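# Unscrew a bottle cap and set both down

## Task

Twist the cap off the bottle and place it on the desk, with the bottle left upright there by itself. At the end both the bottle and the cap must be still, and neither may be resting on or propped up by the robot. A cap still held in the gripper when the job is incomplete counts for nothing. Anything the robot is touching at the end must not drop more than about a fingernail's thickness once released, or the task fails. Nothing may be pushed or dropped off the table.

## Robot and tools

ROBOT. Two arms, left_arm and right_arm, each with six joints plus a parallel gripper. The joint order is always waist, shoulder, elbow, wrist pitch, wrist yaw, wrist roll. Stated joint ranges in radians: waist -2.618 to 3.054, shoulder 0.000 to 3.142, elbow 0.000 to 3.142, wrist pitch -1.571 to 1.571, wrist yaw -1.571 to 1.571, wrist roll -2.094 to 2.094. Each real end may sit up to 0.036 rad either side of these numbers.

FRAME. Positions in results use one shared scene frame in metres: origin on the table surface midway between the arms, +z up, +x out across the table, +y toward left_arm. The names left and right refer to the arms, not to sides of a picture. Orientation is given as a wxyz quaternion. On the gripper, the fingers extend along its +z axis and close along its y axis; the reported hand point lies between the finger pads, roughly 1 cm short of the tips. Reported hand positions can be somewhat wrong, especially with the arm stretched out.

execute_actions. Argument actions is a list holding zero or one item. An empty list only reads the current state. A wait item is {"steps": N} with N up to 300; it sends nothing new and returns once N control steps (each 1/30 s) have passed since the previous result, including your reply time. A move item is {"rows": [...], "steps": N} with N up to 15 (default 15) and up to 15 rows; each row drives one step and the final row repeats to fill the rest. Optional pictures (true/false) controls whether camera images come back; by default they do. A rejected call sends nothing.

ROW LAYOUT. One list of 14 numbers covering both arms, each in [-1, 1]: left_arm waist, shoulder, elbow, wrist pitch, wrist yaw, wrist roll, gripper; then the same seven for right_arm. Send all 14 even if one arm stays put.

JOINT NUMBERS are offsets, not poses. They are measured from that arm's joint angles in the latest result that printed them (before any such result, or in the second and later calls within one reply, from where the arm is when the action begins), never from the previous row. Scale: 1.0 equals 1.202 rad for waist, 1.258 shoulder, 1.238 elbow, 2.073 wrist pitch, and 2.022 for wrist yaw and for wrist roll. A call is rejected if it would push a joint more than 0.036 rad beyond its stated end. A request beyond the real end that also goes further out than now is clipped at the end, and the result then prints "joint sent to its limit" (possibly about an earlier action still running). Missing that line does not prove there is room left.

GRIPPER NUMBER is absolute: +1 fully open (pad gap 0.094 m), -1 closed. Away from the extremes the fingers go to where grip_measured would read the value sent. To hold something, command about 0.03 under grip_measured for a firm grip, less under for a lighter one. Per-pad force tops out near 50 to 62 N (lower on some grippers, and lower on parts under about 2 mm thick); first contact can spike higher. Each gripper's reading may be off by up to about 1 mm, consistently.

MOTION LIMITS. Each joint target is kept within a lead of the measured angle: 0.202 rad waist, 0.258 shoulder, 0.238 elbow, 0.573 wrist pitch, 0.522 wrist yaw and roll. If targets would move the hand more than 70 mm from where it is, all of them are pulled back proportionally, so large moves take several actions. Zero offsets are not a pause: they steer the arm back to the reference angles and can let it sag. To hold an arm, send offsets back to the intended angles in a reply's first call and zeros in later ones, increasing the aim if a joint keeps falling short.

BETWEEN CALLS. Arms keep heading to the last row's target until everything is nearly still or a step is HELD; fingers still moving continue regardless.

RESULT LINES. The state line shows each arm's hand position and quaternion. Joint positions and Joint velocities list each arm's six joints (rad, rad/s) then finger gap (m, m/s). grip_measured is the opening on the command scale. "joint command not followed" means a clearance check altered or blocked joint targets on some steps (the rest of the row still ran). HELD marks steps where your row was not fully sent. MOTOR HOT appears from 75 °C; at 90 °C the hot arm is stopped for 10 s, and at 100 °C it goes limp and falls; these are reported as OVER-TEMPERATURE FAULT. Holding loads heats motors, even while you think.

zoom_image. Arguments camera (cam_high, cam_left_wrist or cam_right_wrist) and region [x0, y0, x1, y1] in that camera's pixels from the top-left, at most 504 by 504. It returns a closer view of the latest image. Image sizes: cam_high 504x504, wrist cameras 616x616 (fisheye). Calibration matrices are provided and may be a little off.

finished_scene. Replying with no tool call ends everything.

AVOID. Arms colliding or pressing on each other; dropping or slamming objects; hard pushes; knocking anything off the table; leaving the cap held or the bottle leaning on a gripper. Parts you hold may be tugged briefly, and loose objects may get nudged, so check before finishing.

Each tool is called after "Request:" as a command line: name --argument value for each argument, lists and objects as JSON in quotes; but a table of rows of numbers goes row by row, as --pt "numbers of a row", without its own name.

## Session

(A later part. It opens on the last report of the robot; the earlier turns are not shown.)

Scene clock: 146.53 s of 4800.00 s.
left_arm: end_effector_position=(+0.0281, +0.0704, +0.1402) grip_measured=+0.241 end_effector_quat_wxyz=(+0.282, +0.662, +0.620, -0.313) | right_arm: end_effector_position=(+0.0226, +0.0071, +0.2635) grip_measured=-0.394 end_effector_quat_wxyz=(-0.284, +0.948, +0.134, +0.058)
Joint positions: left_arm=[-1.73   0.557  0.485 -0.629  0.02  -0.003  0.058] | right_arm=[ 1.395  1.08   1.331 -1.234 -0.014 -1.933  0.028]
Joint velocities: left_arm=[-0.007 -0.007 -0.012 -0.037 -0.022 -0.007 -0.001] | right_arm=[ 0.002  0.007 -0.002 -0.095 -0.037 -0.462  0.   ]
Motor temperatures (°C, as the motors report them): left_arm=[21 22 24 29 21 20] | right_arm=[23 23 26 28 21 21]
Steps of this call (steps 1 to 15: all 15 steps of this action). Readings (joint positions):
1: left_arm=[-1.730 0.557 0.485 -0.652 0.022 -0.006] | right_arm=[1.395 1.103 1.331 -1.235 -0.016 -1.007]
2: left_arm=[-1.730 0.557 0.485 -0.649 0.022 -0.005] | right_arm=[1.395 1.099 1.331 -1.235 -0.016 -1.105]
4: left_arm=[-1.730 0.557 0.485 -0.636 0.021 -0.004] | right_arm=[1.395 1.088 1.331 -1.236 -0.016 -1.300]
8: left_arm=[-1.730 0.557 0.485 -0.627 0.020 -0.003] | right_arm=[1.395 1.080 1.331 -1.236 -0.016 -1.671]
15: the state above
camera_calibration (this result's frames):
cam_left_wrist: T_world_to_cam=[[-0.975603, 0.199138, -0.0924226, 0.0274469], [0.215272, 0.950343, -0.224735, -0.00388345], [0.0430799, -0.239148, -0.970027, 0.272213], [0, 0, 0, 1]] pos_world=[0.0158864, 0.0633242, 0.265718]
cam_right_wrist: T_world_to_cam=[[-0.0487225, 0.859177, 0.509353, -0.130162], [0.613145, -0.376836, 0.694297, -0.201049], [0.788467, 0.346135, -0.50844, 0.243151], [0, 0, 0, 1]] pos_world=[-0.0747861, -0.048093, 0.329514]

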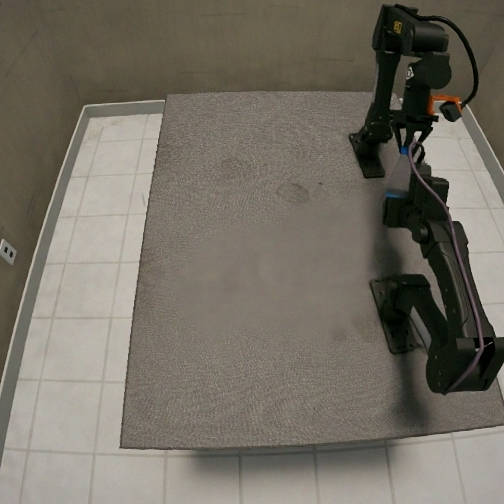

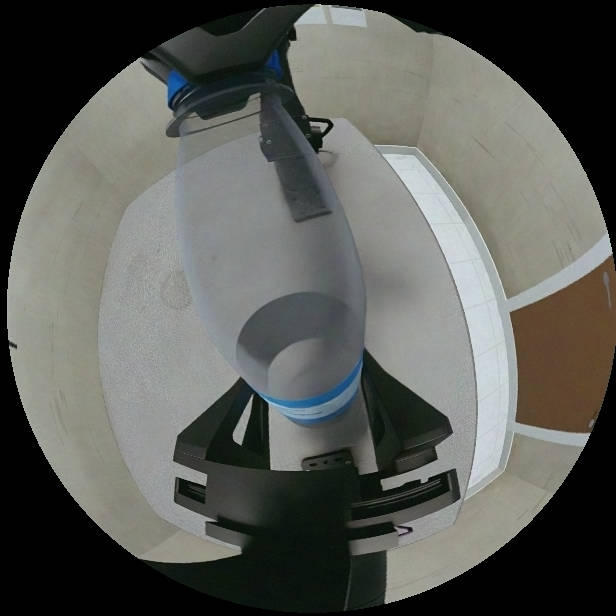

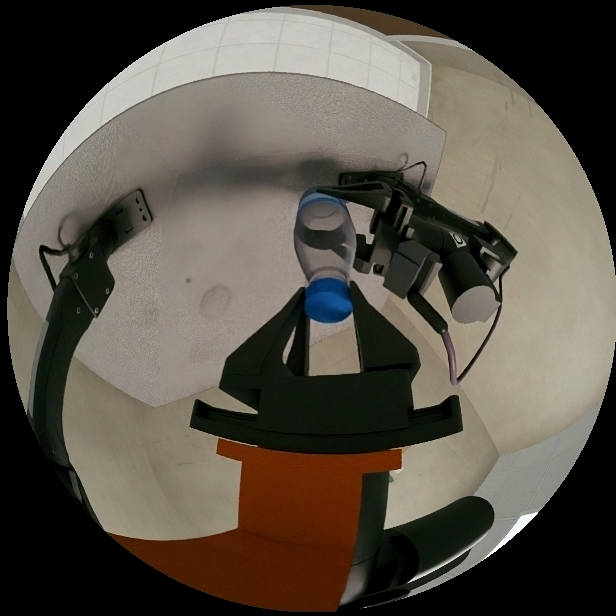

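Still attached; repeat.

Request:
execute_actions --actions '[{"steps":5,"rows":[[0,0,0,0,0,0,0.15,0,0,0.01,0.005,0,-0.03,-0.18]]}]' --pictures false

Request:
execute_actions --actions '[{"rows":[[0,0,0,0,0,0,0.15,0,0,0.01,0.005,0,1,-0.18]]}]' --pictures false

Request:
execute_actions --actions '[{"rows":[[0,0,0,0,0,0,0.15,0,0,0.01,0.005,0,1,-0.18]]}]' --pictures false

Request:
execute_actions --actions '[{"rows":[[0,0,0,0,0,0,0.15,0,0,0.01,0.005,0,0.56,-0.18]]}]' --pictures false

Request:
execute_actions --actions '[{"steps":8,"rows":[[0,0,0,0,0,0,0.15,0,0,0.01,0.005,0,0,-0.46]]}]' --pictures false

Request:
execute_actions --actions '[{"rows":[[0,0,0,-0.01,0,0,0.15,0,0,0.01,0.005,0,-1,-0.46]]}]' --pictures false

Request:
execute_actions --actions '[{"rows":[[0,0,0,-0.01,0,0,0.15,0,0,0.01,0.005,0,-1,-0.46]]}]' --pictures false

Request:
execute_actions --actions '[{"rows":[[0,0,0,-0.025,0,0,0.15,0,0,0.01,0.005,0,-0.54,-0.46]]}]'

Scene clock: 165.50 s of 4800.00 s.
left_arm: end_effector_position=(+0.0281, +0.0707, +0.1398) grip_measured=+0.241 end_effector_quat_wxyz=(+0.282, +0.662, +0.620, -0.313) | right_arm: end_effector_position=(+0.0229, +0.0070, +0.2635) grip_measured=-0.183 end_effector_quat_wxyz=(-0.282, +0.943, +0.166, +0.068)
Joint positions: left_arm=[-1.73   0.557  0.485 -0.631  0.02  -0.003  0.058] | right_arm=[ 1.395  1.08   1.331 -1.234 -0.013 -2.001  0.038]
Joint velocities: left_arm=[-0.002  0.012  0.002 -0.007 -0.022 -0.037 -0.001] | right_arm=[-0.007 -0.002 -0.002  0.007 -0.081  0.037  0.001]
Motor temperatures (°C, as the motors report them): left_arm=[21 22 25 29 21 20] | right_arm=[23 23 27 28 21 21]
Steps of this call (steps 1 to 30: the robot went on to your last target; steps 31 to 100: nothing new was sent; then 15.47 s passed at rest; steps 101 to 105: all 5 steps of this action). Readings (joint positions):
101: left_arm=[-1.730 0.557 0.485 -0.631 0.020 -0.003] | right_arm=[1.395 1.080 1.331 -1.234 -0.013 -2.001]
102: left_arm=[-1.730 0.557 0.485 -0.631 0.020 -0.003] | right_arm=[1.395 1.080 1.331 -1.234 -0.013 -2.001]
104: left_arm=[-1.730 0.557 0.485 -0.631 0.020 -0.003] | right_arm=[1.395 1.080 1.331 -1.234 -0.013 -2.001]
105: the state above

Scene clock: 166.00 s of 4800.00 s.
left_arm: end_effector_position=(+0.0281, +0.0707, +0.1398) grip_measured=+0.241 end_effector_quat_wxyz=(+0.282, +0.662, +0.620, -0.313) | right_arm: end_effector_position=(+0.0233, +0.0071, +0.2636) grip_measured=-0.183 end_effector_quat_wxyz=(-0.258, +0.822, -0.490, -0.131)
Joint positions: left_arm=[-1.73   0.557  0.485 -0.631  0.02  -0.003  0.058] | right_arm=[ 1.395  1.08   1.331 -1.234 -0.01  -0.579  0.038]
Joint velocities: left_arm=[-0.002  0.002 -0.002 -0.022 -0.037  0.022 -0.   ] | right_arm=[-0.012 -0.002  0.022 -0.022 -0.007  2.791 -0.001]
Motor temperatures (°C, as the motors report them): left_arm=[21 22 25 29 21 20] | right_arm=[23 23 27 28 21 21]
Steps of this call (steps 1 to 15: all 15 steps of this action). Readings (joint positions):
1: left_arm=[-1.730 0.557 0.485 -0.631 0.020 -0.003] | right_arm=[1.395 1.080 1.331 -1.235 -0.011 -1.933]
2: left_arm=[-1.730 0.557 0.485 -0.631 0.020 -0.003] | right_arm=[1.395 1.080 1.331 -1.234 -0.011 -1.835]
4: left_arm=[-1.730 0.557 0.485 -0.631 0.020 -0.003] | right_arm=[1.395 1.080 1.331 -1.234 -0.011 -1.642]
8: left_arm=[-1.730 0.557 0.485 -0.631 0.020 -0.003] | right_arm=[1.395 1.080 1.331 -1.234 -0.010 -1.256]
15: the state above

Scene clock: 166.50 s of 4800.00 s.
left_arm: end_effector_position=(+0.0281, +0.0707, +0.1398) grip_measured=+0.241 end_effector_quat_wxyz=(+0.282, +0.662, +0.620, -0.313) | right_arm: end_effector_position=(+0.0232, +0.0071, +0.2636) grip_measured=-0.183 end_effector_quat_wxyz=(+0.104, -0.283, +0.914, +0.271)
Joint positions: left_arm=[-1.73   0.557  0.485 -0.631  0.02  -0.003  0.058] | right_arm=[ 1.395  1.08   1.331 -1.234 -0.011  0.888  0.038]
Joint velocities: left_arm=[ 0.002  0.002 -0.007 -0.022  0.037 -0.037 -0.   ] | right_arm=[-0.012  0.002 -0.012  0.022 -0.051  2.894 -0.001]
Motor temperatures (°C, as the motors report them): left_arm=[21 22 25 29 21 20] | right_arm=[23 23 27 28 21 21]
Steps of this call (steps 1 to 15: all 15 steps of this action). Readings (joint positions):
1: left_arm=[-1.730 0.557 0.485 -0.631 0.020 -0.003] | right_arm=[1.395 1.080 1.331 -1.234 -0.010 -0.482]
2: left_arm=[-1.730 0.557 0.485 -0.631 0.020 -0.003] | right_arm=[1.395 1.080 1.331 -1.234 -0.010 -0.385]
4: left_arm=[-1.730 0.557 0.485 -0.631 0.020 -0.003] | right_arm=[1.395 1.080 1.331 -1.234 -0.010 -0.190]
8: left_arm=[-1.730 0.557 0.485 -0.631 0.020 -0.003] | right_arm=[1.395 1.080 1.331 -1.234 -0.010 0.201]
15: the state above

Scene clock: 167.00 s of 4800.00 s.
left_arm: end_effector_position=(+0.0281, +0.0707, +0.1398) grip_measured=+0.241 end_effector_quat_wxyz=(+0.282, +0.662, +0.620, -0.313) | right_arm: end_effector_position=(+0.0228, +0.0071, +0.2636) grip_measured=-0.183 end_effector_quat_wxyz=(-0.048, +0.217, +0.932, +0.286)
Joint positions: left_arm=[-1.73   0.557  0.485 -0.631  0.02  -0.003  0.058] | right_arm=[ 1.395  1.08   1.331 -1.234 -0.013  1.947  0.038]
Joint velocities: left_arm=[-0.012  0.002 -0.002 -0.081 -0.037  0.022 -0.001] | right_arm=[ 0.012 -0.007 -0.012  0.066 -0.037  0.491 -0.001]
Motor temperatures (°C, as the motors report them): left_arm=[21 22 25 29 21 20] | right_arm=[23 23 27 28 21 21]
Steps of this call (steps 1 to 15: all 15 steps of this action). Readings (joint positions):
1: left_arm=[-1.730 0.557 0.485 -0.631 0.020 -0.003] | right_arm=[1.395 1.080 1.331 -1.234 -0.011 0.987]
2: left_arm=[-1.730 0.557 0.485 -0.631 0.020 -0.003] | right_arm=[1.395 1.080 1.331 -1.234 -0.011 1.085]
4: left_arm=[-1.730 0.557 0.485 -0.631 0.020 -0.003] | right_arm=[1.395 1.080 1.331 -1.234 -0.012 1.282]
8: left_arm=[-1.730 0.557 0.485 -0.631 0.020 -0.003] | right_arm=[1.395 1.080 1.331 -1.234 -0.013 1.666]
15: the state above

Scene clock: 167.27 s of 4800.00 s.
left_arm: end_effector_position=(+0.0281, +0.0707, +0.1398) grip_measured=+0.241 end_effector_quat_wxyz=(+0.282, +0.662, +0.620, -0.313) | right_arm: end_effector_position=(+0.0227, +0.0071, +0.2636) grip_measured=-0.394 end_effector_quat_wxyz=(-0.049, +0.220, +0.931, +0.286)
Joint positions: left_arm=[-1.73   0.557  0.485 -0.631  0.02  -0.003  0.058] | right_arm=[ 1.395  1.08   1.331 -1.234 -0.014  1.953  0.028]
Joint velocities: left_arm=[-0.002  0.012 -0.007 -0.022 -0.022  0.037  0.001] | right_arm=[-0.002 -0.002 -0.007  0.037 -0.066 -0.022 -0.   ]
Motor temperatures (°C, as the motors report them): left_arm=[21 22 25 29 21 20] | right_arm=[23 23 27 28 21 21]
Steps of this call (steps 1 to 8: all 8 steps of this action). Readings (joint positions):
1: left_arm=[-1.730 0.557 0.485 -0.631 0.020 -0.003] | right_arm=[1.395 1.080 1.331 -1.234 -0.013 1.953]
2: left_arm=[-1.730 0.557 0.485 -0.631 0.020 -0.003] | right_arm=[1.395 1.080 1.331 -1.234 -0.013 1.953]
4: left_arm=[-1.730 0.557 0.485 -0.631 0.020 -0.003] | right_arm=[1.395 1.080 1.331 -1.234 -0.014 1.953]
8: the state above

Scene clock: 167.77 s of 4800.00 s.
left_arm: end_effector_position=(+0.0281, +0.0710, +0.1395) grip_measured=+0.241 end_effector_quat_wxyz=(+0.281, +0.662, +0.621, -0.312) | right_arm: end_effector_position=(+0.0226, +0.0072, +0.2636) grip_measured=-0.394 end_effector_quat_wxyz=(+0.149, -0.441, +0.849, +0.249)
Joint positions: left_arm=[-1.73   0.557  0.485 -0.632  0.02  -0.003  0.058] | right_arm=[ 1.395  1.08   1.331 -1.233 -0.014  0.532  0.028]
Joint velocities: left_arm=[ 0.007  0.002 -0.002 -0.037 -0.007 -0.007 -0.   ] | right_arm=[-0.012  0.002 -0.012 -0.066 -0.051 -2.777  0.   ]
Motor temperatures (°C, as the motors report them): left_arm=[21 22 25 29 21 20] | right_arm=[23 23 27 28 21 21]
Steps of this call (steps 1 to 15: all 15 steps of this action). Readings (joint positions):
1: left_arm=[-1.730 0.557 0.485 -0.631 0.020 -0.003] | right_arm=[1.395 1.080 1.331 -1.234 -0.014 1.885]
2: left_arm=[-1.730 0.557 0.485 -0.631 0.020 -0.003] | right_arm=[1.395 1.080 1.331 -1.234 -0.014 1.786]
4: left_arm=[-1.730 0.557 0.485 -0.631 0.020 -0.003] | right_arm=[1.395 1.080 1.331 -1.233 -0.014 1.594]
8: left_arm=[-1.730 0.557 0.485 -0.631 0.020 -0.003] | right_arm=[1.395 1.080 1.331 -1.233 -0.014 1.208]
15: the state above

Scene clock: 168.27 s of 4800.00 s.
left_arm: end_effector_position=(+0.0281, +0.0712, +0.1393) grip_measured=+0.241 end_effector_quat_wxyz=(+0.281, +0.662, +0.621, -0.312) | right_arm: end_effector_position=(+0.0226, +0.0072, +0.2636) grip_measured=-0.394 end_effector_quat_wxyz=(-0.277, +0.896, -0.338, -0.086)
Joint positions: left_arm=[-1.73   0.557  0.485 -0.634  0.02  -0.003  0.058] | right_arm=[ 1.395  1.08   1.331 -1.233 -0.014 -0.931  0.028]
Joint velocities: left_arm=[ 0.002  0.002 -0.002  0.022  0.007  0.051 -0.001] | right_arm=[ 0.002  0.002  0.002 -0.007 -0.066 -2.894 -0.001]
Motor temperatures (°C, as the motors report them): left_arm=[21 22 25 29 21 20] | right_arm=[23 23 27 28 21 21]
Steps of this call (steps 1 to 15: all 15 steps of this action). Readings (joint positions):
1: left_arm=[-1.730 0.557 0.485 -0.632 0.020 -0.003] | right_arm=[1.395 1.080 1.331 -1.233 -0.014 0.435]
2: left_arm=[-1.730 0.557 0.485 -0.632 0.020 -0.003] | right_arm=[1.395 1.080 1.331 -1.233 -0.014 0.338]
4: left_arm=[-1.730 0.557 0.485 -0.633 0.020 -0.003] | right_arm=[1.395 1.080 1.331 -1.233 -0.014 0.144]
8: left_arm=[-1.730 0.557 0.485 -0.633 0.020 -0.003] | right_arm=[1.395 1.080 1.331 -1.233 -0.014 -0.246]
15: the state above

Scene clock: 168.77 s of 4800.00 s.
left_arm: end_effector_position=(+0.0286, +0.0749, +0.1350) grip_measured=+0.241 end_effector_quat_wxyz=(+0.274, +0.665, +0.624, -0.304) | right_arm: end_effector_position=(+0.0226, +0.0072, +0.2636) grip_measured=-0.394 end_effector_quat_wxyz=(-0.283, +0.946, +0.145, +0.061)
Joint positions: left_arm=[-1.73   0.557  0.485 -0.656  0.018 -0.003  0.058] | right_arm=[ 1.395  1.08   1.331 -1.233 -0.014 -1.957  0.028]
Joint velocities: left_arm=[ 0.007 -0.007  0.012  0.022 -0.037 -0.007 -0.001] | right_arm=[ 0.007 -0.022 -0.017 -0.022  0.007 -0.52   0.001]
Motor temperatures (°C, as the motors report them): left_arm=[21 22 25 29 21 20] | right_arm=[23 23 27 28 21 21]
Steps of this call (steps 1 to 15: all 15 steps of this action). Readings (joint positions):
1: left_arm=[-1.730 0.557 0.485 -0.636 0.020 -0.003] | right_arm=[1.395 1.080 1.331 -1.233 -0.014 -1.030]
2: left_arm=[-1.730 0.557 0.485 -0.640 0.020 -0.003] | right_arm=[1.395 1.080 1.331 -1.233 -0.014 -1.128]
4: left_arm=[-1.730 0.557 0.485 -0.649 0.020 -0.003] | right_arm=[1.395 1.080 1.331 -1.233 -0.014 -1.325]
8: left_arm=[-1.730 0.557 0.485 -0.655 0.019 -0.003] | right_arm=[1.395 1.080 1.331 -1.233 -0.014 -1.700]
15: the state above
camera_calibration (this result's frames):
cam_left_wrist: T_world_to_cam=[[-0.975598, 0.200502, -0.0894892, 0.0261046], [0.214722, 0.956376, -0.19809, -0.0134201], [0.0458679, -0.212471, -0.97609, 0.266993], [0, 0, 0, 1]] pos_world=[0.0161028, 0.0643289, 0.260287]
cam_right_wrist: T_world_to_cam=[[-0.0726771, 0.85801, 0.508465, -0.129557], [0.610917, -0.364681, 0.702701, -0.203367], [0.788352, 0.3617, -0.497669, 0.240138], [0, 0, 0, 1]] pos_world=[-0.074489, -0.0498604, 0.328291]

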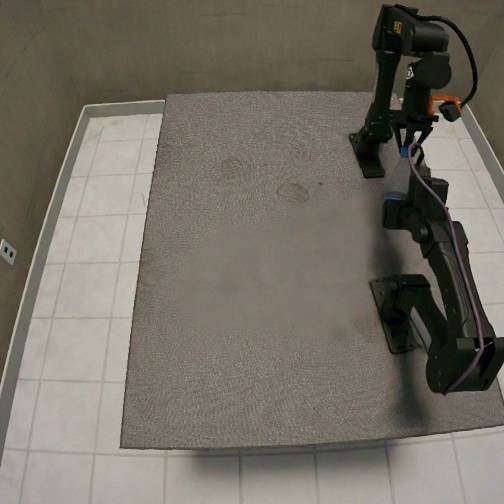

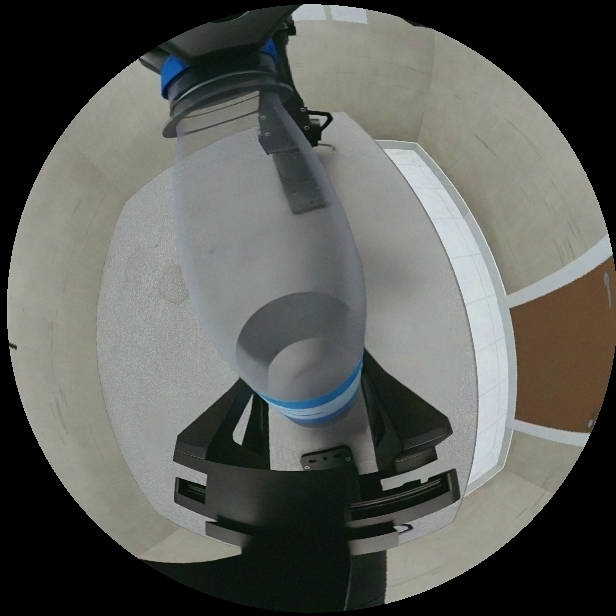

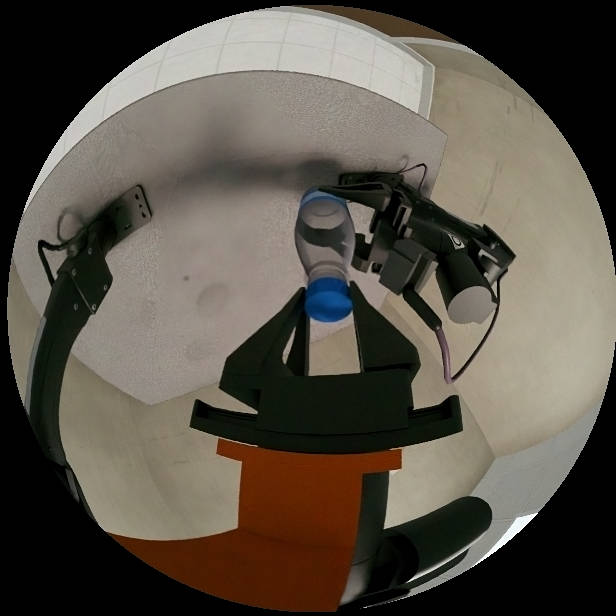

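Request:
execute_actions --actions '[{"rows":[[0,0,0,0,0,0,0.15,0,-0.04,0.01,0.005,0,0,-0.46],[0,0,0,0,0,0,0.15,0,-0.06,0.01,0.005,0,0,-0.46],[0,0,0,0,0,0,0.15,0,-0.08,0.01,0.005,0,0,-0.46],[0,0,0,0,0,0,0.15,0,-0.11,0.01,0.005,0,0,-0.46],[0,0,0,0,0,0,0.15,0,-0.14,0.01,0.005,0,0,-0.46],[0,0,0,0,0,0,0.15,0,-0.17,0.01,0.005,0,0,-0.46]]}]' --pictures false

Request:
execute_actions --actions '[{"rows":[[0,0,0,0,0,0,0.15,-0.1,0,0.01,0,0,0,-0.46],[0,0,0,0,0,0,0.15,-0.2,0,0.01,0,0,0,-0.46],[0,0,0,0,0,0,0.15,-1,0,0.01,0,0,0,-0.46],[0,0,0,0,0,0,0.15,-1,0,0.01,0,0,0,-0.46],[0,0,0,0,0,0,0.15,-1,0,0.01,0,0,0,-0.46],[0,0,0,0,0,0,0.15,-1,0,0.01,0,0,0,-0.46],[0,0,0,0,0,0,0.15,-1,0,0.01,0,0,0,-0.46],[0.05,0,0,0,0,0,0.15,-1,0,0.01,0,0,0.5,-0.46],[0.12,0,0,0,0,0,0.15,-1,0,0.01,0,0,0.5,-0.46],[1,0,0,0,0,0,0.15,-1,0,0.01,0,0,0.96,-0.46]]}]' --pictures false

Request:
execute_actions --actions '[{"steps":25}]' --pictures false

Request:
execute_actions --actions '[{"rows":[[0,0,0,0.1,0,0,0.15,0,0.05,-0.01,0.02,0,0,-0.46],[0,0,0,0.2,0,0,0.15,0,0.1,-0.02,0.03,0,0,-0.46],[0,0.03,0,0.3,0,0,0.15,0,0.15,-0.03,0.04,0,0,-0.46],[0,0.07,0,0.4,0,0,0.15,0,0.2,-0.04,0.05,0,0,-0.46],[0,0.11,0,0.5,0,0,0.15,0,0.25,-0.05,0.06,0,0,-0.46],[0,0.15,0,0.6,0,0,0.15,0,0.3,-0.06,0.07,0,0,-0.46],[0,0.2,0,0.7,0,0,0.15,0,0.35,-0.07,0.08,0,0,-0.46],[0,0.25,0,0.7,0,0,0.15,0,0.4,-0.08,0.09,0,0,-0.46],[0,0.3,0,0.7,0,0,0.15,0,0.45,-0.09,0.1,0,0,-0.46],[0,0.35,0,0.7,0,0,0.15,0,0.5,-0.1,0.11,0,0,-0.46],[0,0.4,0,0.7,0,0,0.15,0,0.54,-0.11,0.12,0,0,-0.46],[0,0.45,0,0.7,0,0,0.15,0,0.58,-0.12,0.13,0,0,-0.46],[0,0.5,0,0.7,0,0,0.15,0,0.61,-0.13,0.14,0,0,-0.46],[0,0.55,0,0.7,0,0,0.15,0,0.63,-0.14,0.14,0,0,-0.46],[0,0.6,0,0.7,0,0,0.15,0,0.65,-0.15,0.14,0,0,-0.46]]}]' --pictures false

Request:
execute_actions --actions '[{"steps":25}]'

Scene clock: 191.33 s of 4800.00 s.
left_arm: end_effector_position=(+0.0286, +0.0748, +0.1351) grip_measured=+0.241 end_effector_quat_wxyz=(+0.274, +0.665, +0.624, -0.304) | right_arm: end_effector_position=(+0.0199, -0.0299, +0.3124) grip_measured=-0.394 end_effector_quat_wxyz=(-0.385, +0.907, +0.146, +0.090)
Joint positions: left_arm=[-1.73   0.557  0.485 -0.656  0.018 -0.003  0.058] | right_arm=[ 1.395  0.858  1.331 -1.231 -0.011 -1.972  0.028]
Joint velocities: left_arm=[-0.002 -0.012 -0.007  0.066 -0.022  0.007  0.   ] | right_arm=[-0.002  0.007 -0.002 -0.11  -0.007 -0.022 -0.001]
Motor temperatures (°C, as the motors report them): left_arm=[21 22 25 29 21 20] | right_arm=[23 23 27 28 21 21]
Steps of this call (steps 1 to 30: the robot went on to your last target; steps 31 to 100: nothing new was sent; then 18.73 s passed at rest; steps 101 to 115: all 15 steps of this action). Readings (joint positions):
101: left_arm=[-1.730 0.557 0.485 -0.656 0.018 -0.003] | right_arm=[1.395 1.078 1.331 -1.233 -0.014 -2.016]
102: left_arm=[-1.730 0.557 0.485 -0.656 0.018 -0.003] | right_arm=[1.395 1.072 1.331 -1.233 -0.014 -2.006]
104: left_arm=[-1.730 0.557 0.485 -0.656 0.018 -0.003] | right_arm=[1.395 1.041 1.331 -1.233 -0.013 -1.992]
108: left_arm=[-1.730 0.557 0.485 -0.656 0.018 -0.003] | right_arm=[1.395 0.910 1.331 -1.231 -0.011 -1.978]
115: the state above

Scene clock: 191.83 s of 4800.00 s.
left_arm: end_effector_position=(+0.1288, +0.0904, +0.1351) grip_measured=+0.241 end_effector_quat_wxyz=(+0.334, +0.511, +0.756, -0.237) | right_arm: end_effector_position=(+0.1981, -0.1472, +0.3123) grip_measured=-0.394 end_effector_quat_wxyz=(-0.368, +0.691, -0.605, +0.144)
Joint positions: left_arm=[-1.282  0.557  0.485 -0.656  0.023 -0.002  0.058] | right_arm=[ 0.378  0.858  1.331 -1.231 -0.007 -1.231  0.028]
Joint velocities: left_arm=[ 2.103 -0.027 -0.002 -0.007 -0.051 -0.081 -0.001] | right_arm=[-2.142 -0.007 -0.007 -0.051  0.007  2.791 -0.001]
Motor temperatures (°C, as the motors report them): left_arm=[21 22 25 29 21 20] | right_arm=[23 23 27 28 21 21]
Steps of this call (steps 1 to 15: all 15 steps of this action). Readings (joint positions):
1: left_arm=[-1.730 0.557 0.485 -0.656 0.018 -0.003] | right_arm=[1.378 0.858 1.331 -1.231 -0.018 -1.972]
2: left_arm=[-1.730 0.557 0.485 -0.656 0.018 -0.003] | right_arm=[1.323 0.858 1.331 -1.231 -0.022 -1.973]
4: left_arm=[-1.730 0.557 0.485 -0.656 0.018 -0.003] | right_arm=[1.177 0.858 1.331 -1.231 -0.017 -1.973]
8: left_arm=[-1.724 0.557 0.485 -0.656 0.021 -0.003] | right_arm=[0.886 0.858 1.331 -1.231 -0.011 -1.906]
15: the state above

Scene clock: 192.67 s of 4800.00 s.
left_arm: end_effector_position=(+0.2526, +0.2066, +0.1351) grip_measured=+0.241 end_effector_quat_wxyz=(+0.398, +0.198, +0.891, -0.094) | right_arm: end_effector_position=(+0.2129, -0.1834, +0.3123) grip_measured=-0.394 end_effector_quat_wxyz=(+0.392, -0.154, +0.906, +0.051)
Joint positions: left_arm=[-0.535  0.557  0.485 -0.656  0.012 -0.002  0.058] | right_arm=[ 0.2    0.858  1.331 -1.231 -0.005 -0.045  0.028]
Joint velocities: left_arm=[-0.007 -0.007 -0.002 -0.037 -0.022 -0.007 -0.   ] | right_arm=[ 0.007 -0.012 -0.017 -0.051  0.037  0.095  0.   ]
Motor temperatures (°C, as the motors report them): left_arm=[21 22 25 29 21 20] | right_arm=[23 23 27 28 21 21]
Steps of this call (steps 1 to 25: the robot went on to your last target). Readings (joint positions):
1: left_arm=[-1.210 0.557 0.485 -0.656 0.023 -0.002] | right_arm=[0.308 0.858 1.331 -1.231 -0.006 -1.135]
2: left_arm=[-1.138 0.557 0.485 -0.656 0.022 -0.002] | right_arm=[0.253 0.858 1.331 -1.231 -0.002 -1.037]
4: left_arm=[-0.995 0.557 0.485 -0.656 0.021 -0.002] | right_arm=[0.207 0.858 1.331 -1.231 0.002 -0.843]
8: left_arm=[-0.707 0.557 0.485 -0.656 0.019 -0.002] | right_arm=[0.200 0.858 1.331 -1.231 0.000 -0.456]
25: the state above

Scene clock: 193.17 s of 4800.00 s.
left_arm: end_effector_position=(+0.4009, +0.1379, +0.2290) grip_measured=+0.241 end_effector_quat_wxyz=(+0.659, +0.162, +0.719, -0.150) | right_arm: end_effector_position=(+0.3011, -0.1570, +0.0776) grip_measured=-0.394 end_effector_quat_wxyz=(+0.053, -0.166, +0.985, +0.009)
Joint positions: left_arm=[-0.535  1.183  0.481  0.615  0.012 -0.002  0.058] | right_arm=[ 0.2    1.641  1.172 -0.995 -0.005 -0.044  0.028]
Joint velocities: left_arm=[-0.017  1.731 -0.002  1.59   0.007 -0.007  0.   ] | right_arm=[ 0.007  1.399 -0.584  0.476 -0.066  0.022 -0.001]
Motor temperatures (°C, as the motors report them): left_arm=[21 22 25 29 21 20] | right_arm=[23 23 27 28 21 21]
Steps of this call (steps 1 to 15: all 15 steps of this action). Readings (joint positions):
1: left_arm=[-0.535 0.557 0.484 -0.641 0.012 -0.002] | right_arm=[0.200 0.862 1.330 -1.231 -0.005 -0.044]
2: left_arm=[-0.535 0.557 0.482 -0.595 0.012 -0.002] | right_arm=[0.200 0.874 1.330 -1.230 -0.005 -0.044]
4: left_arm=[-0.535 0.568 0.481 -0.444 0.012 -0.002] | right_arm=[0.200 0.941 1.328 -1.215 -0.005 -0.044]
8: left_arm=[-0.535 0.730 0.481 -0.033 0.012 -0.002] | right_arm=[0.200 1.180 1.288 -1.146 -0.005 -0.044]
15: the state above

Scene clock: 194.00 s of 4800.00 s.
left_arm: end_effector_position=(+0.4167, +0.1306, +0.2197) grip_measured=+0.241 end_effector_quat_wxyz=(+0.672, +0.159, +0.707, -0.153) | right_arm: end_effector_position=(+0.2877, -0.1610, +0.0460) grip_measured=-0.394 end_effector_quat_wxyz=(+0.007, -0.167, +0.986, +0.004)
Joint positions: left_arm=[-0.535  1.319  0.481  0.787  0.012 -0.002  0.058] | right_arm=[ 0.2    1.706  1.118 -0.968 -0.005 -0.044  0.028]
Joint velocities: left_arm=[-0.012 -0.002  0.007  0.022 -0.037 -0.037  0.001] | right_arm=[-0.017 -0.002  0.007  0.007 -0.037  0.007  0.001]
Motor temperatures (°C, as the motors report them): left_arm=[21 22 25 29 21 20] | right_arm=[23 23 27 27 21 21]
Steps of this call (steps 1 to 25: the robot went on to your last target). Readings (joint positions):
1: left_arm=[-0.535 1.237 0.481 0.654 0.012 -0.002] | right_arm=[0.200 1.682 1.153 -0.984 -0.005 -0.044]
2: left_arm=[-0.535 1.278 0.481 0.672 0.012 -0.002] | right_arm=[0.200 1.709 1.136 -0.981 -0.005 -0.044]
4: left_arm=[-0.535 1.316 0.481 0.687 0.012 -0.002] | right_arm=[0.200 1.724 1.119 -0.981 -0.005 -0.044]
8: left_arm=[-0.535 1.319 0.481 0.744 0.012 -0.002] | right_arm=[0.200 1.709 1.118 -0.971 -0.005 -0.044]
25: the state above
camera_calibration (this result's frames):
cam_left_wrist: T_world_to_cam=[[-0.459126, -0.873792, -0.160282, 0.341744], [-0.506823, 0.405816, -0.760555, 0.362892], [0.729612, -0.267956, -0.629178, -0.0102225], [0, 0, 0, 1]] pos_world=[0.348284, 0.148607, 0.324343]
cam_right_wrist: T_world_to_cam=[[0.0951588, -0.993755, -0.0582807, -0.175682], [-0.645366, -0.106162, 0.756461, 0.126817], [-0.757923, -0.0343716, -0.651437, 0.371874], [0, 0, 0, 1]] pos_world=[0.380413, -0.14834, 0.136082]

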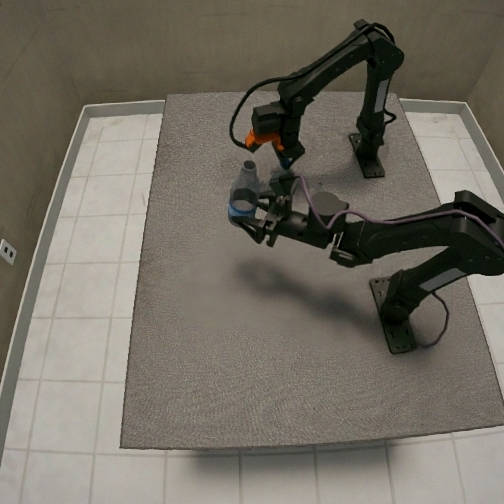

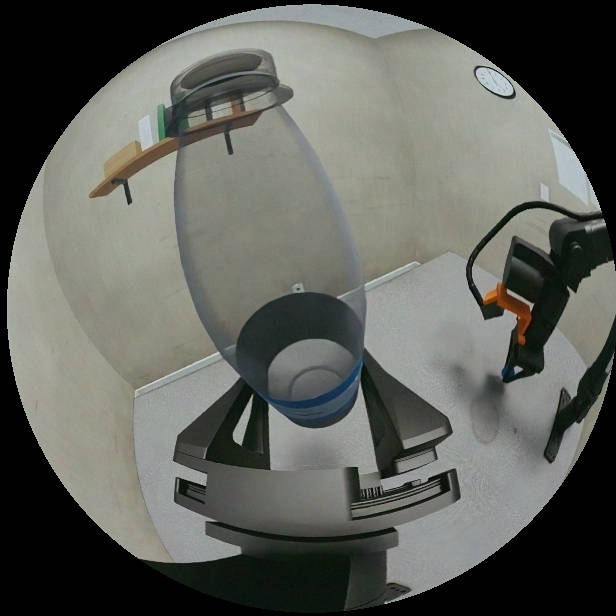

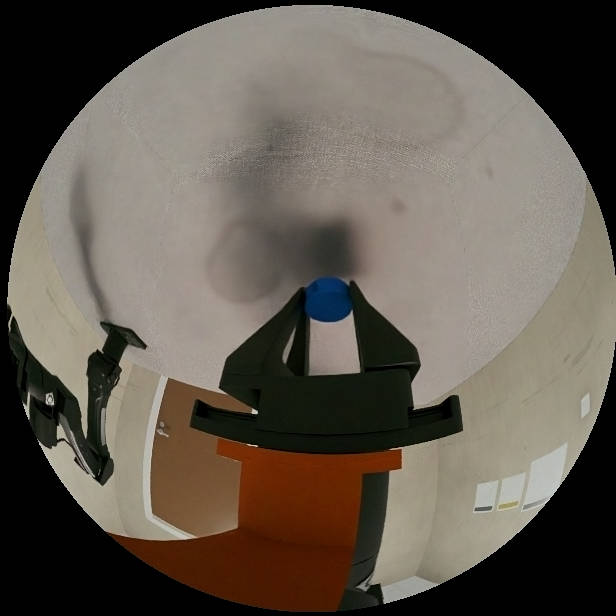

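Request:
execute_actions --actions '[{"rows":[[0,0.03,0,0.1,0,-0.01,0.15,0,0,0.01,0.03,0,0,-0.46],[0,0.07,0,0.2,0,-0.01,0.15,0,0.005,0.01,0.04,0,0,-0.46],[0,0.12,0,0.3,0,-0.01,0.15,0,0.01,0.01,0.05,0,0,-0.46],[0,0.17,0,0.375,0,-0.01,0.15,0,0.015,0.01,0.065,0,0,-0.46],[0,0.22,0,0.375,0,-0.01,0.15,0,0.02,0.01,0.065,0,0,-0.46],[0,0.27,0,0.375,0,-0.01,0.15,0,0.025,0.01,0.065,0,0,-0.46],[0,0.32,0,0.375,0,-0.01,0.15,0,0.03,0.01,0.065,0,0,-0.46],[0,0.37,0,0.375,0,-0.01,0.15,0,0.035,0.01,0.065,0,0,-0.46],[0,0.42,0,0.375,0,-0.01,0.15,0,0.04,0.01,0.065,0,0,-0.46],[0,0.47,0,0.375,0,-0.01,0.15,0,0.045,0.01,0.065,0,0,-0.46],[0,0.52,0,0.375,0,-0.01,0.15,0,0.05,0.01,0.065,0,0,-0.46],[0,0.56,0,0.375,0,-0.01,0.15,0,0.055,0.01,0.065,0,0,-0.46],[0,0.6,0,0.375,0,-0.01,0.15,0,0.06,0.01,0.065,0,0,-0.46],[0,0.63,0,0.375,0,-0.01,0.15,0,0.065,0.01,0.065,0,0,-0.46],[0,0.65,0,0.375,0,-0.01,0.15,0,0.07,0.01,0.065,0,0,-0.46]]}]' --pictures false

Request:
execute_actions --actions '[{"steps":18}]' --pictures false

Request:
execute_actions --actions '[{"rows":[[0,0.015,0,0.003,0,0,0.15,0,0,0.01,0.01,0,0,-0.46],[0,0.022,0,0.003,0,0,0.15,0,0.004,0.01,0.01,0,0,-0.46],[0,0.03,0,0.003,0,0,0.15,0,0.008,0.01,0.01,0,0,-0.46],[0,0.037,0,0.003,0,0,0.15,0,0.012,0.01,0.01,0,0,-0.46],[0,0.044,0,0.003,0,0,0.15,0,0.016,0.01,0.01,0,0,-0.46],[0,0.05,0,0.003,0,0,0.15,0,0.02,0.01,0.01,0,0,-0.46],[0,0.056,0,0.003,0,0,0.15,0,0.024,0.01,0.01,0,0,-0.46],[0,0.062,0,0.003,0,0,0.15,0,0.028,0.01,0.01,0,0,-0.46],[0,0.068,0,0.003,0,0,0.15,0,0.03,0.01,0.01,0,0,-0.46],[0,0.073,0,0.003,0,0,0.15,0,0.03,0.01,0.01,0,0,-0.46],[0,0.078,0,0.003,0,0,0.15,0,0.03,0.01,0.01,0,0,-0.46]]}]'

Scene clock: 211.63 s of 4800.00 s.
left_arm: end_effector_position=(+0.4520, +0.1142, +0.0864) grip_measured=+0.241 end_effector_quat_wxyz=(+0.663, +0.157, +0.715, -0.155) | right_arm: end_effector_position=(+0.3063, -0.1554, +0.0254) grip_measured=-0.394 end_effector_quat_wxyz=(+0.022, -0.167, +0.986, +0.005)
Joint positions: left_arm=[-0.535  2.069  0.481  1.516  0.012 -0.014  0.058] | right_arm=[ 0.2    1.78   1.118 -0.864 -0.005 -0.044  0.028]
Joint velocities: left_arm=[-0.007  1.306 -0.017 -0.022  0.022 -0.095 -0.001] | right_arm=[-0.007  0.159 -0.012  0.095  0.051 -0.022  0.001]
Motor temperatures (°C, as the motors report them): left_arm=[21 22 25 31 21 20] | right_arm=[23 24 27 26 21 21]
Steps of this call (steps 1 to 15: the robot went on to your last target; steps 16 to 90: nothing new was sent; then 14.13 s passed at rest; steps 91 to 105: all 15 steps of this action). Readings (joint positions):
91: left_arm=[-0.535 1.322 0.481 0.806 0.012 -0.004] | right_arm=[0.200 1.706 1.118 -0.966 -0.005 -0.044]
92: left_arm=[-0.535 1.338 0.481 0.862 0.012 -0.006] | right_arm=[0.200 1.706 1.118 -0.959 -0.005 -0.044]
94: left_arm=[-0.535 1.411 0.481 1.071 0.012 -0.009] | right_arm=[0.200 1.708 1.118 -0.934 -0.005 -0.044]
98: left_arm=[-0.535 1.637 0.481 1.403 0.012 -0.012] | right_arm=[0.200 1.731 1.118 -0.886 -0.005 -0.044]
105: the state above

Scene clock: 212.23 s of 4800.00 s.
left_arm: end_effector_position=(+0.4500, +0.1152, +0.0652) grip_measured=+0.241 end_effector_quat_wxyz=(+0.651, +0.159, +0.726, -0.153) | right_arm: end_effector_position=(+0.3060, -0.1555, +0.0211) grip_measured=-0.394 end_effector_quat_wxyz=(+0.017, -0.167, +0.986, +0.005)
Joint positions: left_arm=[-0.535  2.142  0.481  1.556  0.012 -0.014  0.058] | right_arm=[ 0.2    1.795  1.118 -0.86  -0.005 -0.044  0.028]
Joint velocities: left_arm=[-0.007 -0.007 -0.007  0.022  0.022 -0.037 -0.001] | right_arm=[-0.002  0.007 -0.022  0.051 -0.037  0.037 -0.001]
Motor temperatures (°C, as the motors report them): left_arm=[21 22 25 31 21 20] | right_arm=[23 24 27 26 21 21]
Steps of this call (steps 1 to 18: the robot went on to your last target). Readings (joint positions):
1: left_arm=[-0.535 2.106 0.481 1.514 0.012 -0.014] | right_arm=[0.200 1.786 1.118 -0.863 -0.005 -0.044]
2: left_arm=[-0.535 2.130 0.481 1.511 0.012 -0.014] | right_arm=[0.200 1.790 1.118 -0.863 -0.005 -0.044]
4: left_arm=[-0.535 2.142 0.481 1.510 0.012 -0.014] | right_arm=[0.200 1.795 1.118 -0.863 -0.005 -0.044]
8: left_arm=[-0.535 2.142 0.481 1.540 0.012 -0.014] | right_arm=[0.200 1.795 1.118 -0.861 -0.005 -0.044]
18: the state above

Scene clock: 212.73 s of 4800.00 s.
left_arm: end_effector_position=(+0.4457, +0.1172, +0.0362) grip_measured=+0.241 end_effector_quat_wxyz=(+0.628, +0.163, +0.746, -0.148) | right_arm: end_effector_position=(+0.3022, -0.1567, +0.0096) grip_measured=-0.394 end_effector_quat_wxyz=(-0.003, -0.167, +0.986, +0.002)
Joint positions: left_arm=[-0.535  2.218  0.481  1.569  0.012 -0.014  0.058] | right_arm=[ 0.2    1.834  1.118 -0.86  -0.005 -0.044  0.028]
Joint velocities: left_arm=[-0.012  0.017 -0.012 -0.037  0.022 -0.022  0.   ] | right_arm=[-0.007  0.007  0.012 -0.007 -0.051 -0.007 -0.001]
Motor temperatures (°C, as the motors report them): left_arm=[21 22 25 31 21 20] | right_arm=[23 24 27 26 21 21]
Steps of this call (steps 1 to 15: all 15 steps of this action). Readings (joint positions):
1: left_arm=[-0.535 2.142 0.481 1.556 0.012 -0.014] | right_arm=[0.200 1.795 1.118 -0.860 -0.005 -0.044]
2: left_arm=[-0.535 2.142 0.481 1.556 0.012 -0.014] | right_arm=[0.200 1.795 1.118 -0.860 -0.005 -0.044]
4: left_arm=[-0.535 2.148 0.481 1.561 0.012 -0.014] | right_arm=[0.200 1.796 1.118 -0.860 -0.005 -0.044]
8: left_arm=[-0.535 2.183 0.481 1.564 0.012 -0.014] | right_arm=[0.200 1.814 1.118 -0.860 -0.005 -0.044]
15: the state above
camera_calibration (this result's frames):
cam_left_wrist: T_world_to_cam=[[-0.474843, -0.868552, -0.141918, 0.319628], [-0.587832, 0.433025, -0.683332, 0.273566], [0.654964, -0.241052, -0.716182, -0.117144], [0, 0, 0, 1]] pos_world=[0.389309, 0.130915, 0.148401]
cam_right_wrist: T_world_to_cam=[[0.0940481, -0.994087, -0.0542781, -0.174622], [-0.630306, -0.101656, 0.769662, 0.160247], [-0.770629, -0.0381734, -0.63614, 0.3624], [0, 0, 0, 1]] pos_world=[0.396703, -0.143465, 0.0977229]

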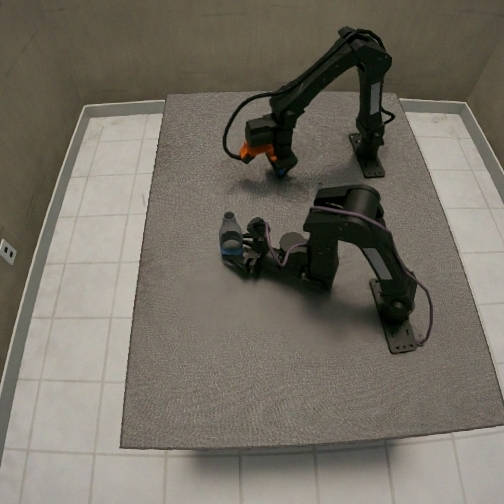

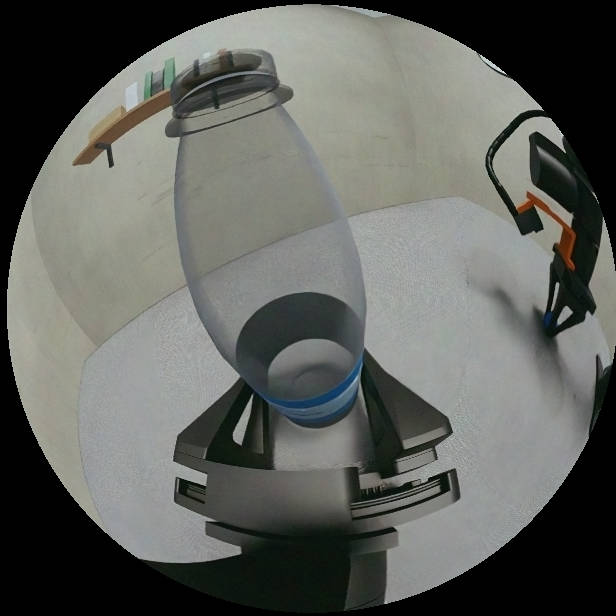

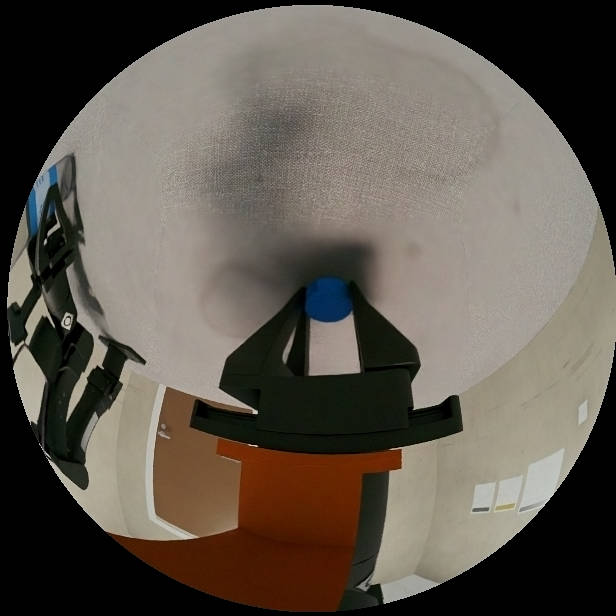

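Request:
execute_actions --actions '[{"steps":10,"rows":[[0,0,0,0,0,0,0.26,0,0.008,0.01,0.02,0,0,-0.46],[0,0,0,0,0,0,0.3,0,0.015,0.01,0.02,0,0,-0.46],[0,0,0,0,0,0,1,0,0.022,0.01,0.02,0,0,-0.46]]}]' --pictures false

Request:
execute_actions --actions '[{"rows":[[0,0,0,0,0,0,1,0,-0.01,0.01,0,0,0,-0.36],[0,0,0,0,0,0,1,0,-0.01,0.01,0,0,0,0.4]]}]'

Scene clock: 218.17 s of 4800.00 s.
left_arm: end_effector_position=(+0.4457, +0.1172, +0.0362) grip_measured=+1.000 end_effector_quat_wxyz=(+0.628, +0.163, +0.746, -0.148) | right_arm: end_effector_position=(+0.3043, -0.1561, +0.0059) grip_measured=-0.394 end_effector_quat_wxyz=(-0.002, -0.167, +0.986, +0.002)
Joint positions: left_arm=[-0.535  2.218  0.481  1.569  0.012 -0.014  0.094] | right_arm=[ 0.2    1.848  1.12  -0.847 -0.005 -0.044  0.028]
Joint velocities: left_arm=[ 0.007 -0.002 -0.002 -0.007 -0.007 -0.007  0.   ] | right_arm=[-0.002 -0.012  0.007 -0.066 -0.081 -0.022  0.   ]
Motor temperatures (°C, as the motors report them): left_arm=[21 22 24 31 21 20] | right_arm=[23 24 27 26 21 21]
Steps of this call (steps 1 to 15: the robot went on to your last target; steps 16 to 90: nothing new was sent; then 2.10 s passed at rest; steps 91 to 100: all 10 steps of this action). Readings (joint positions):
91: left_arm=[-0.535 2.218 0.481 1.569 0.012 -0.014] | right_arm=[0.200 1.834 1.118 -0.859 -0.005 -0.044]
92: left_arm=[-0.535 2.218 0.481 1.569 0.012 -0.014] | right_arm=[0.200 1.836 1.118 -0.857 -0.005 -0.044]
94: left_arm=[-0.535 2.218 0.481 1.569 0.012 -0.014] | right_arm=[0.200 1.844 1.118 -0.850 -0.005 -0.044]
98: left_arm=[-0.535 2.218 0.481 1.569 0.012 -0.014] | right_arm=[0.200 1.848 1.120 -0.847 -0.005 -0.044]
100: the state above

Scene clock: 218.67 s of 4800.00 s.
left_arm: end_effector_position=(+0.4457, +0.1172, +0.0362) grip_measured=+1.000 end_effector_quat_wxyz=(+0.628, +0.163, +0.746, -0.148) | right_arm: end_effector_position=(+0.3045, -0.1570, +0.0059) grip_measured=+0.397 end_effector_quat_wxyz=(-0.002, -0.167, +0.986, -0.000)
Joint positions: left_arm=[-0.535  2.218  0.481  1.569  0.012 -0.014  0.094] | right_arm=[ 0.2    1.848  1.12  -0.847  0.    -0.044  0.066]
Joint velocities: left_arm=[-0.002 -0.002 -0.012  0.022  0.037  0.007  0.   ] | right_arm=[ 0.007 -0.007 -0.017 -0.037  0.037 -0.066 -0.   ]
Motor temperatures (°C, as the motors report them): left_arm=[21 22 24 31 21 20] | right_arm=[23 24 27 26 21 21]
Steps of this call (steps 1 to 15: all 15 steps of this action). Readings (joint positions):
1: left_arm=[-0.535 2.218 0.481 1.569 0.012 -0.014] | right_arm=[0.200 1.848 1.120 -0.847 -0.005 -0.044]
2: left_arm=[-0.535 2.218 0.481 1.569 0.012 -0.014] | right_arm=[0.200 1.848 1.120 -0.847 -0.003 -0.044]
4: left_arm=[-0.535 2.218 0.481 1.569 0.012 -0.014] | right_arm=[0.200 1.848 1.120 -0.847 -0.001 -0.044]
8: left_arm=[-0.535 2.218 0.481 1.569 0.012 -0.014] | right_arm=[0.200 1.848 1.120 -0.847 -0.000 -0.044]
15: the state above
camera_calibration (this result's frames):
cam_left_wrist: T_world_to_cam=[[-0.474843, -0.868552, -0.141918, 0.319628], [-0.587832, 0.433025, -0.683332, 0.273566], [0.654964, -0.241052, -0.716182, -0.117144], [0, 0, 0, 1]] pos_world=[0.389309, 0.130915, 0.148401]
cam_right_wrist: T_world_to_cam=[[0.0941889, -0.994338, -0.0491958, -0.175445], [-0.632044, -0.0979038, 0.768723, 0.165644], [-0.769187, -0.0413113, -0.637686, 0.360935], [0, 0, 0, 1]] pos_world=[0.398846, -0.143324, 0.094198]

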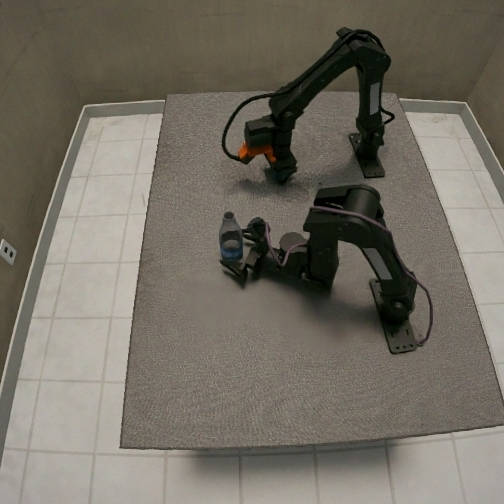

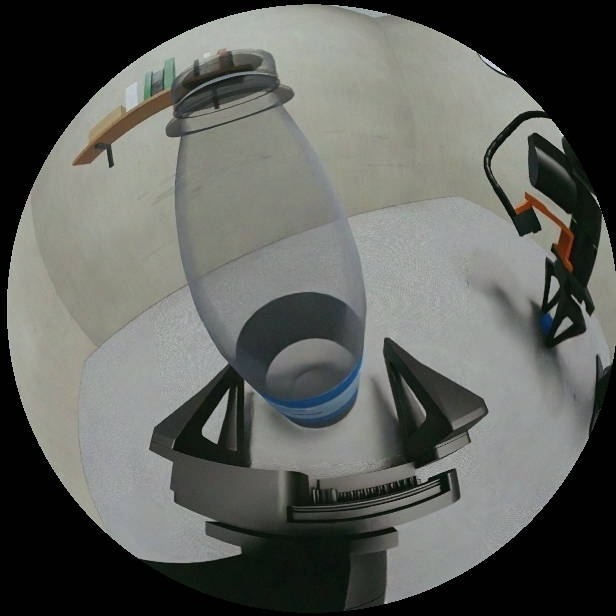

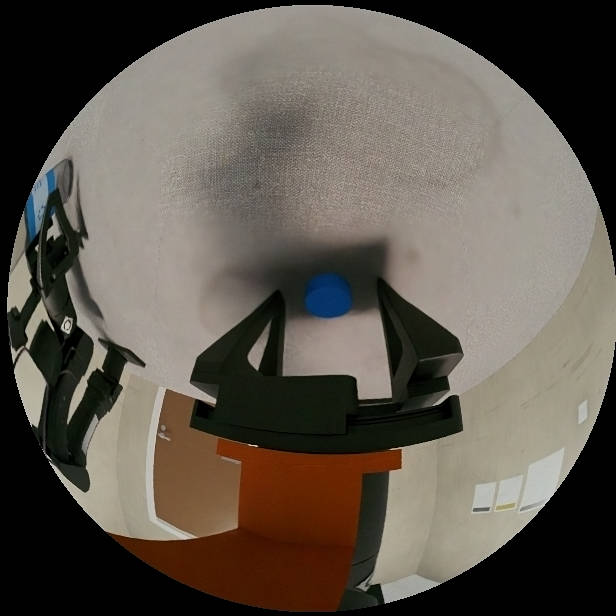

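Request:
finished_scene --scene 2

The scene is finished: the task was done.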